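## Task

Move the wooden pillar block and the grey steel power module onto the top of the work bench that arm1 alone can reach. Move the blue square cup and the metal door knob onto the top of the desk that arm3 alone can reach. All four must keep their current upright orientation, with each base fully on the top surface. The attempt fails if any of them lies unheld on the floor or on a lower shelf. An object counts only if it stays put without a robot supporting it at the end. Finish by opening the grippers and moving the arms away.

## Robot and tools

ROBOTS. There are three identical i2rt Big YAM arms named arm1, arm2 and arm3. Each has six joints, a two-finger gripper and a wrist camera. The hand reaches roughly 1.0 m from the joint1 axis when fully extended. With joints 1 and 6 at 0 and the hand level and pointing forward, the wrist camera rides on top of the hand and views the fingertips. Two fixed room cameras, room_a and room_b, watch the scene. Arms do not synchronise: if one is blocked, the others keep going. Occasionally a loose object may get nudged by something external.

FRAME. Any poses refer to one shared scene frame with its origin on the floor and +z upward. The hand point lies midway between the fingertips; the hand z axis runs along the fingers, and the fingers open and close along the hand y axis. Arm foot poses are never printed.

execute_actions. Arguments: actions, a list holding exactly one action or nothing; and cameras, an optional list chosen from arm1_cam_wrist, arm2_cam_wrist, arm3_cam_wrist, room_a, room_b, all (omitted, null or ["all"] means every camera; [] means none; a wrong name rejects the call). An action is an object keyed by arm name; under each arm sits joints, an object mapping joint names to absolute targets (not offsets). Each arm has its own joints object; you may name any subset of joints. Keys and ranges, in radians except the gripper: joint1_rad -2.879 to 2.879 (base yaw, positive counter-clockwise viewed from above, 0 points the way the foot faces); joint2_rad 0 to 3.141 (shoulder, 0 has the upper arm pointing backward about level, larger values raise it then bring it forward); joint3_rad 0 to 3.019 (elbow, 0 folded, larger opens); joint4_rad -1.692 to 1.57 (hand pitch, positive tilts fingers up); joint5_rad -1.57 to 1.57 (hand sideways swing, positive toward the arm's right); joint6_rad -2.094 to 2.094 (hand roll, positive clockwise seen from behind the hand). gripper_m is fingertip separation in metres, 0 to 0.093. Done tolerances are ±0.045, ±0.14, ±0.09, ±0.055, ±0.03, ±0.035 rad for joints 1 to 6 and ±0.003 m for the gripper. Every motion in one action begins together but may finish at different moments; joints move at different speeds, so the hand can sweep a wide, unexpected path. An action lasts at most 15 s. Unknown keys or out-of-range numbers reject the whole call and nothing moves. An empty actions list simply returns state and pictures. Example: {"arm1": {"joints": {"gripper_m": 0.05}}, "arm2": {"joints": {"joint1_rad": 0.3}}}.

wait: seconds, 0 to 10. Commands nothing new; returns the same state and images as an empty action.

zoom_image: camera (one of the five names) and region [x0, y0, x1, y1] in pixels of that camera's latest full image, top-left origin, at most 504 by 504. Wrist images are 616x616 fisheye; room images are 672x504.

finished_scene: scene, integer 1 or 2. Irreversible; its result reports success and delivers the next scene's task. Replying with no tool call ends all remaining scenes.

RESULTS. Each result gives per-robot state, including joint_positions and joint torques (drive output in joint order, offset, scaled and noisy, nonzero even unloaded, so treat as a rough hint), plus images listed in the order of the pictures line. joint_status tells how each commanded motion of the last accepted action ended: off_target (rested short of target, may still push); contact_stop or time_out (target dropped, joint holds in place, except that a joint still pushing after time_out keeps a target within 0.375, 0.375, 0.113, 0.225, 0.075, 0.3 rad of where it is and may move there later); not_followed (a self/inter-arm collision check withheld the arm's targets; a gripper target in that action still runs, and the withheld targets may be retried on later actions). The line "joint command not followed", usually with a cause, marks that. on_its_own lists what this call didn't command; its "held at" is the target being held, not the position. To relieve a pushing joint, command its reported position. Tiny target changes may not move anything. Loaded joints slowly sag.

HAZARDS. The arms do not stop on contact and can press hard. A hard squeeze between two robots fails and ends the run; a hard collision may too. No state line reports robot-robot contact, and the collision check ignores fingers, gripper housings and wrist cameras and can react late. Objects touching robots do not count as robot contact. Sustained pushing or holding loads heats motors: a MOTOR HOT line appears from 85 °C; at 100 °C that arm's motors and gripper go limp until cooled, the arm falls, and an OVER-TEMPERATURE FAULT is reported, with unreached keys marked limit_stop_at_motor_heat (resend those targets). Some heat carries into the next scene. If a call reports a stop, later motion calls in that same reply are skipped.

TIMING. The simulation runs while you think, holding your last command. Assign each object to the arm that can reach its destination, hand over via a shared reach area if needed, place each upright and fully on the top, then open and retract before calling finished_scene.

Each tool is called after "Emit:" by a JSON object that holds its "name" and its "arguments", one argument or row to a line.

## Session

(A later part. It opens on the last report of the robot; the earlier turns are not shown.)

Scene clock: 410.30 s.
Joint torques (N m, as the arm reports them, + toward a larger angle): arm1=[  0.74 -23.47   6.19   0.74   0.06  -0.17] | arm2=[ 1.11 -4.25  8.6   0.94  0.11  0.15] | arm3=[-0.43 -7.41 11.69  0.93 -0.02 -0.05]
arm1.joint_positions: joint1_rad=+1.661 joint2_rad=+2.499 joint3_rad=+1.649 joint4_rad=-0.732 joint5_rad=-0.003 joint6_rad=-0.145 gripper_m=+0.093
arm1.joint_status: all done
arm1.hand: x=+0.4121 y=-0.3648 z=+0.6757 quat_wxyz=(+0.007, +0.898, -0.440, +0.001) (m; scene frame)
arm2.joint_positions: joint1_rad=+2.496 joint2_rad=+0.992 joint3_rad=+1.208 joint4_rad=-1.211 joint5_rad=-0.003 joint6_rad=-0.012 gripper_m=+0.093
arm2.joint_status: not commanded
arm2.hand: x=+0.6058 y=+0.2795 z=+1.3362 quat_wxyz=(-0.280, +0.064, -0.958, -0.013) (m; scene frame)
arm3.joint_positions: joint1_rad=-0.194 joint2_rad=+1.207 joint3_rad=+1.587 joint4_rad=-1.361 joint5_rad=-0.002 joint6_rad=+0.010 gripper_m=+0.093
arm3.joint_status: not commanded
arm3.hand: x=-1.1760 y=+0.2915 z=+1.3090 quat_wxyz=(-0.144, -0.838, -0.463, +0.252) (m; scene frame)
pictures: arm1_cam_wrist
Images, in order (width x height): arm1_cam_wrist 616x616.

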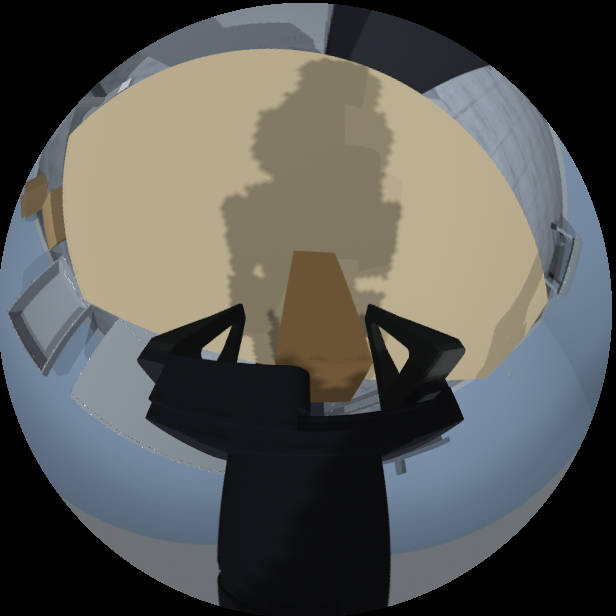

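Emit:
{"name": "execute_actions", "arguments": {
  "actions": [
    {"arm1":{"joints":{"gripper_m":0}}}
  ],
  "cameras": []
}}

Emit:
{"name": "execute_actions", "arguments": {
  "actions": [
    {"arm1":{"joints":{"joint2_rad":2.0,"joint3_rad":1.7,"joint4_rad":-1.26}}}
  ],
  "cameras": []
}}

Emit:
{"name": "execute_actions", "arguments": {
  "actions": [
    {"arm1":{"joints":{"joint1_rad":-0.6,"joint6_rad":0}}}
  ],
  "cameras": ["arm1_cam_wrist","room_a"]
}}

Scene clock: 417.50 s.
Joint torques (N m, as the arm reports them, + toward a larger angle): arm1=[  0.93 -23.41   6.12   0.73   0.02  -0.16] | arm2=[ 0.66 -4.7   8.68  0.92  0.1   0.13] | arm3=[-0.45 -7.52 11.72  0.92 -0.03 -0.06]
arm1.joint_positions: joint1_rad=+1.661 joint2_rad=+2.499 joint3_rad=+1.649 joint4_rad=-0.731 joint5_rad=-0.002 joint6_rad=-0.146 gripper_m=+0.034
arm1.joint_status: gripper_m off_target (ended at +0.034, target +0.000)
arm1.hand: x=+0.4122 y=-0.3647 z=+0.6757 quat_wxyz=(+0.006, +0.898, -0.440, +0.001) (m; scene frame)
arm2.joint_positions: joint1_rad=+2.496 joint2_rad=+0.992 joint3_rad=+1.208 joint4_rad=-1.211 joint5_rad=-0.003 joint6_rad=-0.012 gripper_m=+0.093
arm2.joint_status: not commanded
arm2.hand: x=+0.6058 y=+0.2795 z=+1.3362 quat_wxyz=(-0.280, +0.064, -0.958, -0.013) (m; scene frame)
arm3.joint_positions: joint1_rad=-0.194 joint2_rad=+1.207 joint3_rad=+1.587 joint4_rad=-1.361 joint5_rad=-0.002 joint6_rad=+0.010 gripper_m=+0.093
arm3.joint_status: not commanded
arm3.hand: x=-1.1760 y=+0.2915 z=+1.3090 quat_wxyz=(-0.144, -0.838, -0.463, +0.252) (m; scene frame)
pictures: none
No camera images: the call's "cameras" was empty. Leave "cameras" out to get every camera's image.

Scene clock: 419.00 s.
Joint torques (N m, as the arm reports them, + toward a larger angle): arm1=[  0.7  -20.28   8.23  -0.18   0.02  -0.17] | arm2=[ 1.47 -4.78  8.7   0.88  0.1   0.15] | arm3=[-0.56 -7.29 11.72  0.92 -0.03 -0.04]
arm1.joint_positions: joint1_rad=+1.661 joint2_rad=+1.984 joint3_rad=+1.689 joint4_rad=-1.245 joint5_rad=-0.002 joint6_rad=-0.146 gripper_m=+0.034
arm1.joint_status: all done
arm1.hand: x=+0.4175 y=-0.3695 z=+0.9983 quat_wxyz=(-0.005, +0.898, -0.440, -0.015) (m; scene frame)
arm2.joint_positions: joint1_rad=+2.496 joint2_rad=+0.992 joint3_rad=+1.208 joint4_rad=-1.211 joint5_rad=-0.003 joint6_rad=-0.012 gripper_m=+0.093
arm2.joint_status: not commanded
arm2.hand: x=+0.6058 y=+0.2795 z=+1.3362 quat_wxyz=(-0.280, +0.064, -0.958, -0.013) (m; scene frame)
arm3.joint_positions: joint1_rad=-0.194 joint2_rad=+1.207 joint3_rad=+1.587 joint4_rad=-1.361 joint5_rad=-0.002 joint6_rad=+0.010 gripper_m=+0.093
arm3.joint_status: not commanded
arm3.hand: x=-1.1760 y=+0.2915 z=+1.3090 quat_wxyz=(-0.144, -0.838, -0.463, +0.252) (m; scene frame)
pictures: none
No camera images: the call's "cameras" was empty. Leave "cameras" out to get every camera's image.

Scene clock: 421.20 s.
Joint torques (N m, as the arm reports them, + toward a larger angle): arm1=[  0.87 -20.27   8.17  -0.19  -0.08   0.08] | arm2=[ 1.35 -4.87  8.66  0.91  0.13  0.15] | arm3=[-0.28 -7.3  11.72  0.98 -0.02 -0.06]
arm1.joint_positions: joint1_rad=-0.610 joint2_rad=+1.984 joint3_rad=+1.689 joint4_rad=-1.245 joint5_rad=+0.002 joint6_rad=-0.013 gripper_m=+0.034
arm1.joint_status: all done
arm1.hand: x=+1.3148 y=-1.0134 z=+0.9936 quat_wxyz=(-0.011, -0.086, -0.996, +0.004) (m; scene frame)
arm2.joint_positions: joint1_rad=+2.496 joint2_rad=+0.992 joint3_rad=+1.208 joint4_rad=-1.211 joint5_rad=-0.003 joint6_rad=-0.012 gripper_m=+0.093
arm2.joint_status: not commanded
arm2.hand: x=+0.6058 y=+0.2795 z=+1.3362 quat_wxyz=(-0.280, +0.064, -0.958, -0.013) (m; scene frame)
arm3.joint_positions: joint1_rad=-0.194 joint2_rad=+1.207 joint3_rad=+1.587 joint4_rad=-1.361 joint5_rad=-0.002 joint6_rad=+0.010 gripper_m=+0.093
arm3.joint_status: not commanded
arm3.hand: x=-1.1760 y=+0.2915 z=+1.3090 quat_wxyz=(-0.144, -0.838, -0.463, +0.252) (m; scene frame)
pictures: arm1_cam_wrist, room_a
Images, in order (width x height): arm1_cam_wrist 616x616, room_a 672x504.

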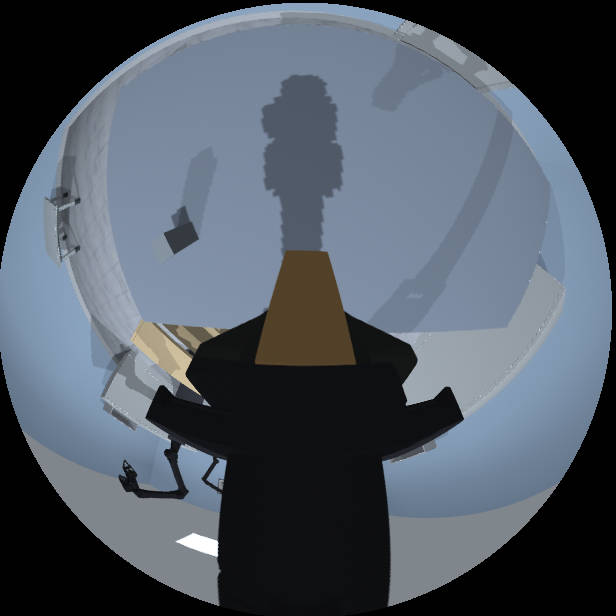

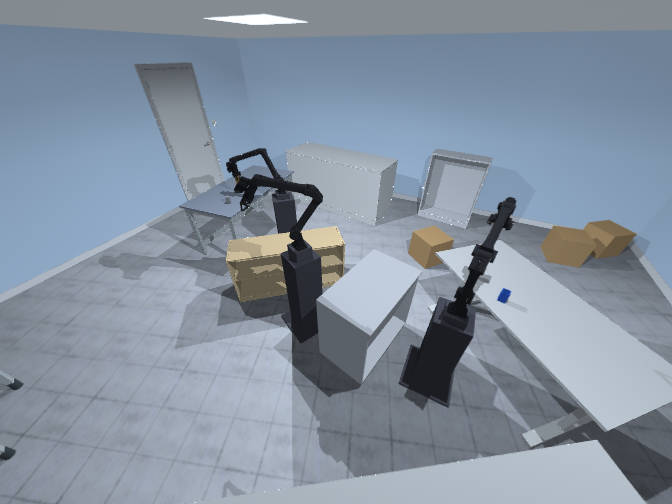

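Emit:
{"name": "execute_actions", "arguments": {
  "actions": [
    {"arm1":{"joints":{"joint2_rad":2.31,"joint3_rad":1.9,"joint4_rad":-1.13}}}
  ],
  "cameras": []
}}

Emit:
{"name": "execute_actions", "arguments": {
  "actions": [
    {"arm1":{"joints":{"joint2_rad":2.37,"joint4_rad":-1.07}}}
  ],
  "cameras": ["arm1_cam_wrist"]
}}

Scene clock: 427.03 s.
Joint torques (N m, as the arm reports them, + toward a larger angle): arm1=[  1.04 -25.72   9.46   0.5   -0.08   0.08] | arm2=[ 1.08 -4.47  8.63  0.94  0.1   0.12] | arm3=[-0.34 -7.32 11.67  0.91 -0.01 -0.06]
arm1.joint_positions: joint1_rad=-0.610 joint2_rad=+2.326 joint3_rad=+1.860 joint4_rad=-1.137 joint5_rad=+0.002 joint6_rad=-0.013 gripper_m=+0.034
arm1.joint_status: all done
arm1.hand: x=+1.3680 y=-1.0239 z=+0.8427 quat_wxyz=(+0.019, -0.086, -0.996, +0.001) (m; scene frame)
arm2.joint_positions: joint1_rad=+2.496 joint2_rad=+0.992 joint3_rad=+1.208 joint4_rad=-1.211 joint5_rad=-0.003 joint6_rad=-0.012 gripper_m=+0.093
arm2.joint_status: not commanded
arm2.hand: x=+0.6058 y=+0.2795 z=+1.3362 quat_wxyz=(-0.280, +0.064, -0.958, -0.013) (m; scene frame)
arm3.joint_positions: joint1_rad=-0.194 joint2_rad=+1.207 joint3_rad=+1.587 joint4_rad=-1.361 joint5_rad=-0.002 joint6_rad=+0.010 gripper_m=+0.093
arm3.joint_status: not commanded
arm3.hand: x=-1.1760 y=+0.2915 z=+1.3090 quat_wxyz=(-0.144, -0.838, -0.463, +0.252) (m; scene frame)
pictures: none
No camera images: the call's "cameras" was empty. Leave "cameras" out to get every camera's image.

Scene clock: 427.90 s.
Joint torques (N m, as the arm reports them, + toward a larger angle): arm1=[  1.03 -22.54   9.43   0.9   -0.08   0.08] | arm2=[ 1.11 -4.94  8.61  0.93  0.11  0.13] | arm3=[-0.44 -7.46 11.69  0.93 -0.03 -0.05]
arm1.joint_positions: joint1_rad=-0.610 joint2_rad=+2.340 joint3_rad=+1.860 joint4_rad=-1.086 joint5_rad=+0.002 joint6_rad=-0.013 gripper_m=+0.034
arm1.joint_status: all done
arm1.hand: x=+1.3775 y=-1.0257 z=+0.8330 quat_wxyz=(+0.001, -0.086, -0.996, +0.003) (m; scene frame)
arm2.joint_positions: joint1_rad=+2.496 joint2_rad=+0.992 joint3_rad=+1.208 joint4_rad=-1.211 joint5_rad=-0.003 joint6_rad=-0.012 gripper_m=+0.093
arm2.joint_status: not commanded
arm2.hand: x=+0.6058 y=+0.2795 z=+1.3362 quat_wxyz=(-0.280, +0.064, -0.958, -0.013) (m; scene frame)
arm3.joint_positions: joint1_rad=-0.194 joint2_rad=+1.207 joint3_rad=+1.587 joint4_rad=-1.361 joint5_rad=-0.002 joint6_rad=+0.010 gripper_m=+0.093
arm3.joint_status: not commanded
arm3.hand: x=-1.1760 y=+0.2915 z=+1.3090 quat_wxyz=(-0.144, -0.838, -0.463, +0.252) (m; scene frame)
pictures: arm1_cam_wrist
Images, in order (width x height): arm1_cam_wrist 616x616.

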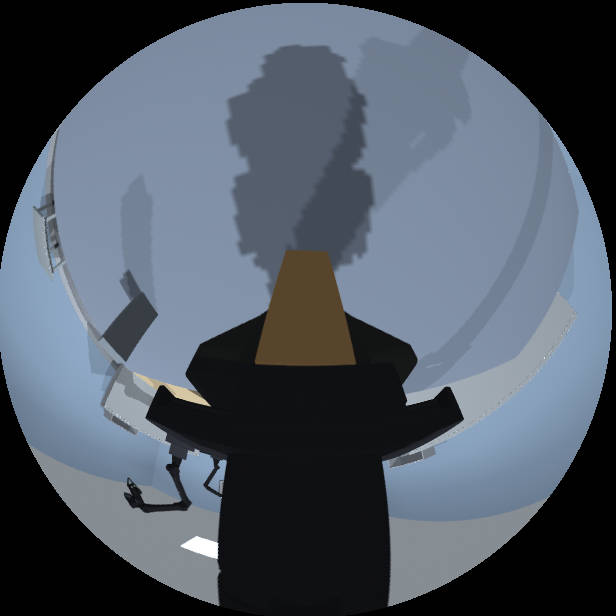

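Contact likely (q2 stalled, level). Release.

Emit:
{"name": "execute_actions", "arguments": {
  "actions": [
    {"arm1":{"joints":{"joint2_rad":2.35,"joint4_rad":-1.086,"gripper_m":0.093}}}
  ],
  "cameras": []
}}

Emit:
{"name": "execute_actions", "arguments": {
  "actions": [
    {"arm1":{"joints":{"joint2_rad":1.9,"joint3_rad":1.75,"joint4_rad":-1.4}}}
  ],
  "cameras": []
}}

Emit:
{"name": "execute_actions", "arguments": {
  "actions": [
    {"arm1":{"joints":{"joint2_rad":1.2}}}
  ]
}}

Scene clock: 433.83 s.
Joint torques (N m, as the arm reports them, + toward a larger angle): arm1=[  1.04 -23.94   9.45   0.31  -0.08   0.08] | arm2=[ 1.13 -4.93  8.68  0.88  0.09  0.14] | arm3=[-0.41 -7.37 11.69  0.94 -0.03 -0.04]
arm1.joint_positions: joint1_rad=-0.610 joint2_rad=+2.340 joint3_rad=+1.860 joint4_rad=-1.086 joint5_rad=+0.002 joint6_rad=-0.013 gripper_m=+0.093
arm1.joint_status: all done
arm1.hand: x=+1.3775 y=-1.0257 z=+0.8330 quat_wxyz=(+0.001, -0.086, -0.996, +0.003) (m; scene frame)
arm2.joint_positions: joint1_rad=+2.496 joint2_rad=+0.992 joint3_rad=+1.208 joint4_rad=-1.211 joint5_rad=-0.003 joint6_rad=-0.012 gripper_m=+0.093
arm2.joint_status: not commanded
arm2.hand: x=+0.6058 y=+0.2795 z=+1.3362 quat_wxyz=(-0.280, +0.064, -0.958, -0.013) (m; scene frame)
arm3.joint_positions: joint1_rad=-0.194 joint2_rad=+1.207 joint3_rad=+1.587 joint4_rad=-1.361 joint5_rad=-0.002 joint6_rad=+0.010 gripper_m=+0.093
arm3.joint_status: not commanded
arm3.hand: x=-1.1760 y=+0.2915 z=+1.3090 quat_wxyz=(-0.144, -0.838, -0.463, +0.252) (m; scene frame)
pictures: none
No camera images: the call's "cameras" was empty. Leave "cameras" out to get every camera's image.

Scene clock: 435.30 s.
Joint torques (N m, as the arm reports them, + toward a larger angle): arm1=[  1.05 -18.66   8.59  -0.12  -0.08   0.08] | arm2=[ 1.22 -5.03  8.67  0.97  0.1   0.15] | arm3=[-0.32 -7.31 11.72  0.95 -0.02 -0.07]
arm1.joint_positions: joint1_rad=-0.610 joint2_rad=+1.877 joint3_rad=+1.738 joint4_rad=-1.386 joint5_rad=+0.002 joint6_rad=-0.013 gripper_m=+0.093
arm1.joint_status: all done
arm1.hand: x=+1.2969 y=-1.0097 z=+1.0731 quat_wxyz=(-0.019, -0.086, -0.996, +0.005) (m; scene frame)
arm2.joint_positions: joint1_rad=+2.496 joint2_rad=+0.992 joint3_rad=+1.208 joint4_rad=-1.211 joint5_rad=-0.003 joint6_rad=-0.012 gripper_m=+0.093
arm2.joint_status: not commanded
arm2.hand: x=+0.6058 y=+0.2795 z=+1.3362 quat_wxyz=(-0.280, +0.064, -0.958, -0.013) (m; scene frame)
arm3.joint_positions: joint1_rad=-0.194 joint2_rad=+1.207 joint3_rad=+1.587 joint4_rad=-1.361 joint5_rad=-0.002 joint6_rad=+0.010 gripper_m=+0.093
arm3.joint_status: not commanded
arm3.hand: x=-1.1760 y=+0.2915 z=+1.3090 quat_wxyz=(-0.144, -0.838, -0.463, +0.252) (m; scene frame)
pictures: none
No camera images: the call's "cameras" was empty. Leave "cameras" out to get every camera's image.

Scene clock: 437.07 s.
Joint torques (N m, as the arm reports them, + toward a larger angle): arm1=[  1.07 -10.1    8.14   0.98  -0.08   0.08] | arm2=[ 1.13 -5.    8.61  0.86  0.11  0.14] | arm3=[-0.44 -7.44 11.7   0.93 -0.03 -0.06]
arm1.joint_positions: joint1_rad=-0.610 joint2_rad=+1.201 joint3_rad=+1.745 joint4_rad=-1.387 joint5_rad=+0.002 joint6_rad=-0.013 gripper_m=+0.093
arm1.joint_status: all done
arm1.hand: x=+1.1506 y=-0.9810 z=+1.4238 quat_wxyz=(-0.351, -0.081, -0.932, +0.038) (m; scene frame)
arm2.joint_positions: joint1_rad=+2.496 joint2_rad=+0.992 joint3_rad=+1.208 joint4_rad=-1.211 joint5_rad=-0.003 joint6_rad=-0.012 gripper_m=+0.093
arm2.joint_status: not commanded
arm2.hand: x=+0.6058 y=+0.2795 z=+1.3362 quat_wxyz=(-0.280, +0.064, -0.958, -0.013) (m; scene frame)
arm3.joint_positions: joint1_rad=-0.194 joint2_rad=+1.207 joint3_rad=+1.587 joint4_rad=-1.361 joint5_rad=-0.002 joint6_rad=+0.010 gripper_m=+0.093
arm3.joint_status: not commanded
arm3.hand: x=-1.1760 y=+0.2915 z=+1.3090 quat_wxyz=(-0.144, -0.838, -0.463, +0.252) (m; scene frame)
pictures: arm1_cam_wrist, arm2_cam_wrist, arm3_cam_wrist, room_a, room_b
Images, in order (width x height): arm1_cam_wrist 616x616, arm2_cam_wrist 616x616, arm3_cam_wrist 616x616, room_a 672x504, room_b 672x504.

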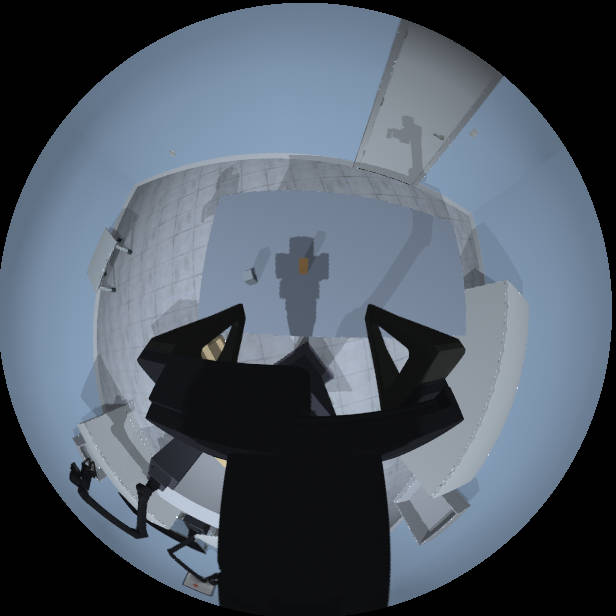

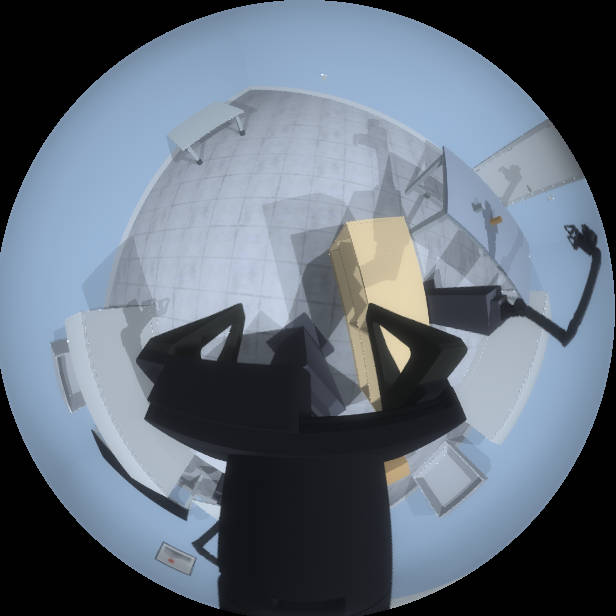

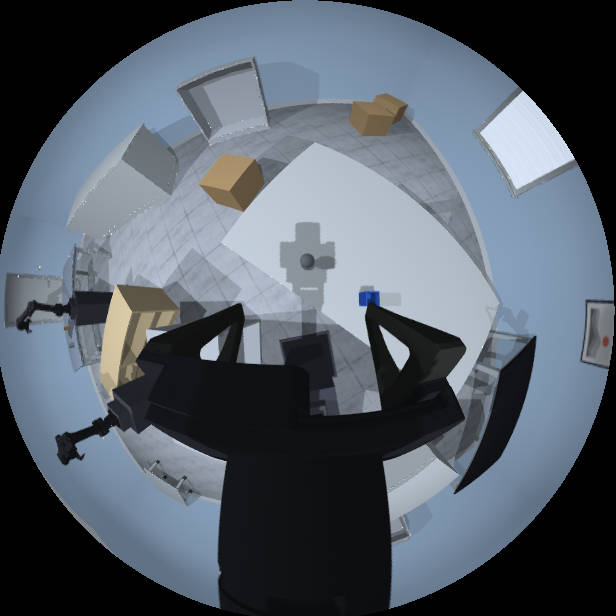

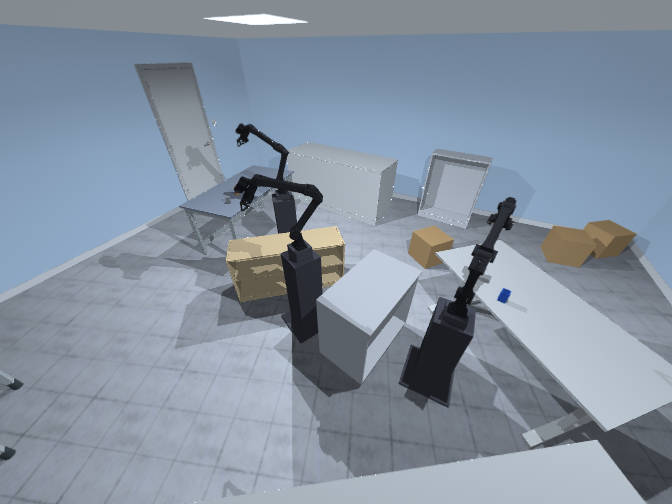

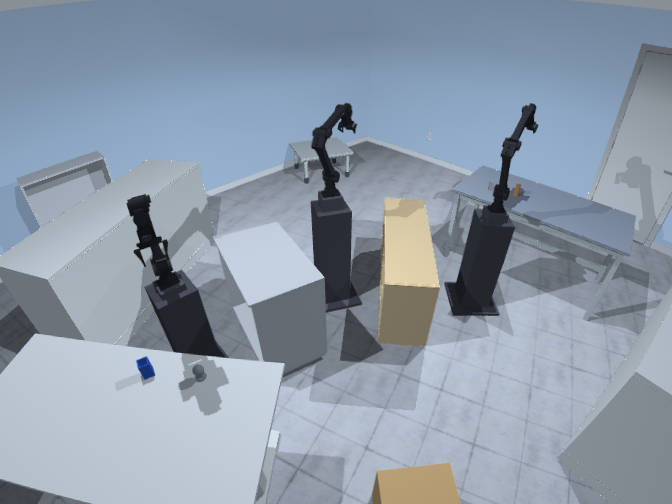

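Emit:
{"name": "finished_scene", "arguments": {
  "scene": 1
}}

The scene is finished: the task was done.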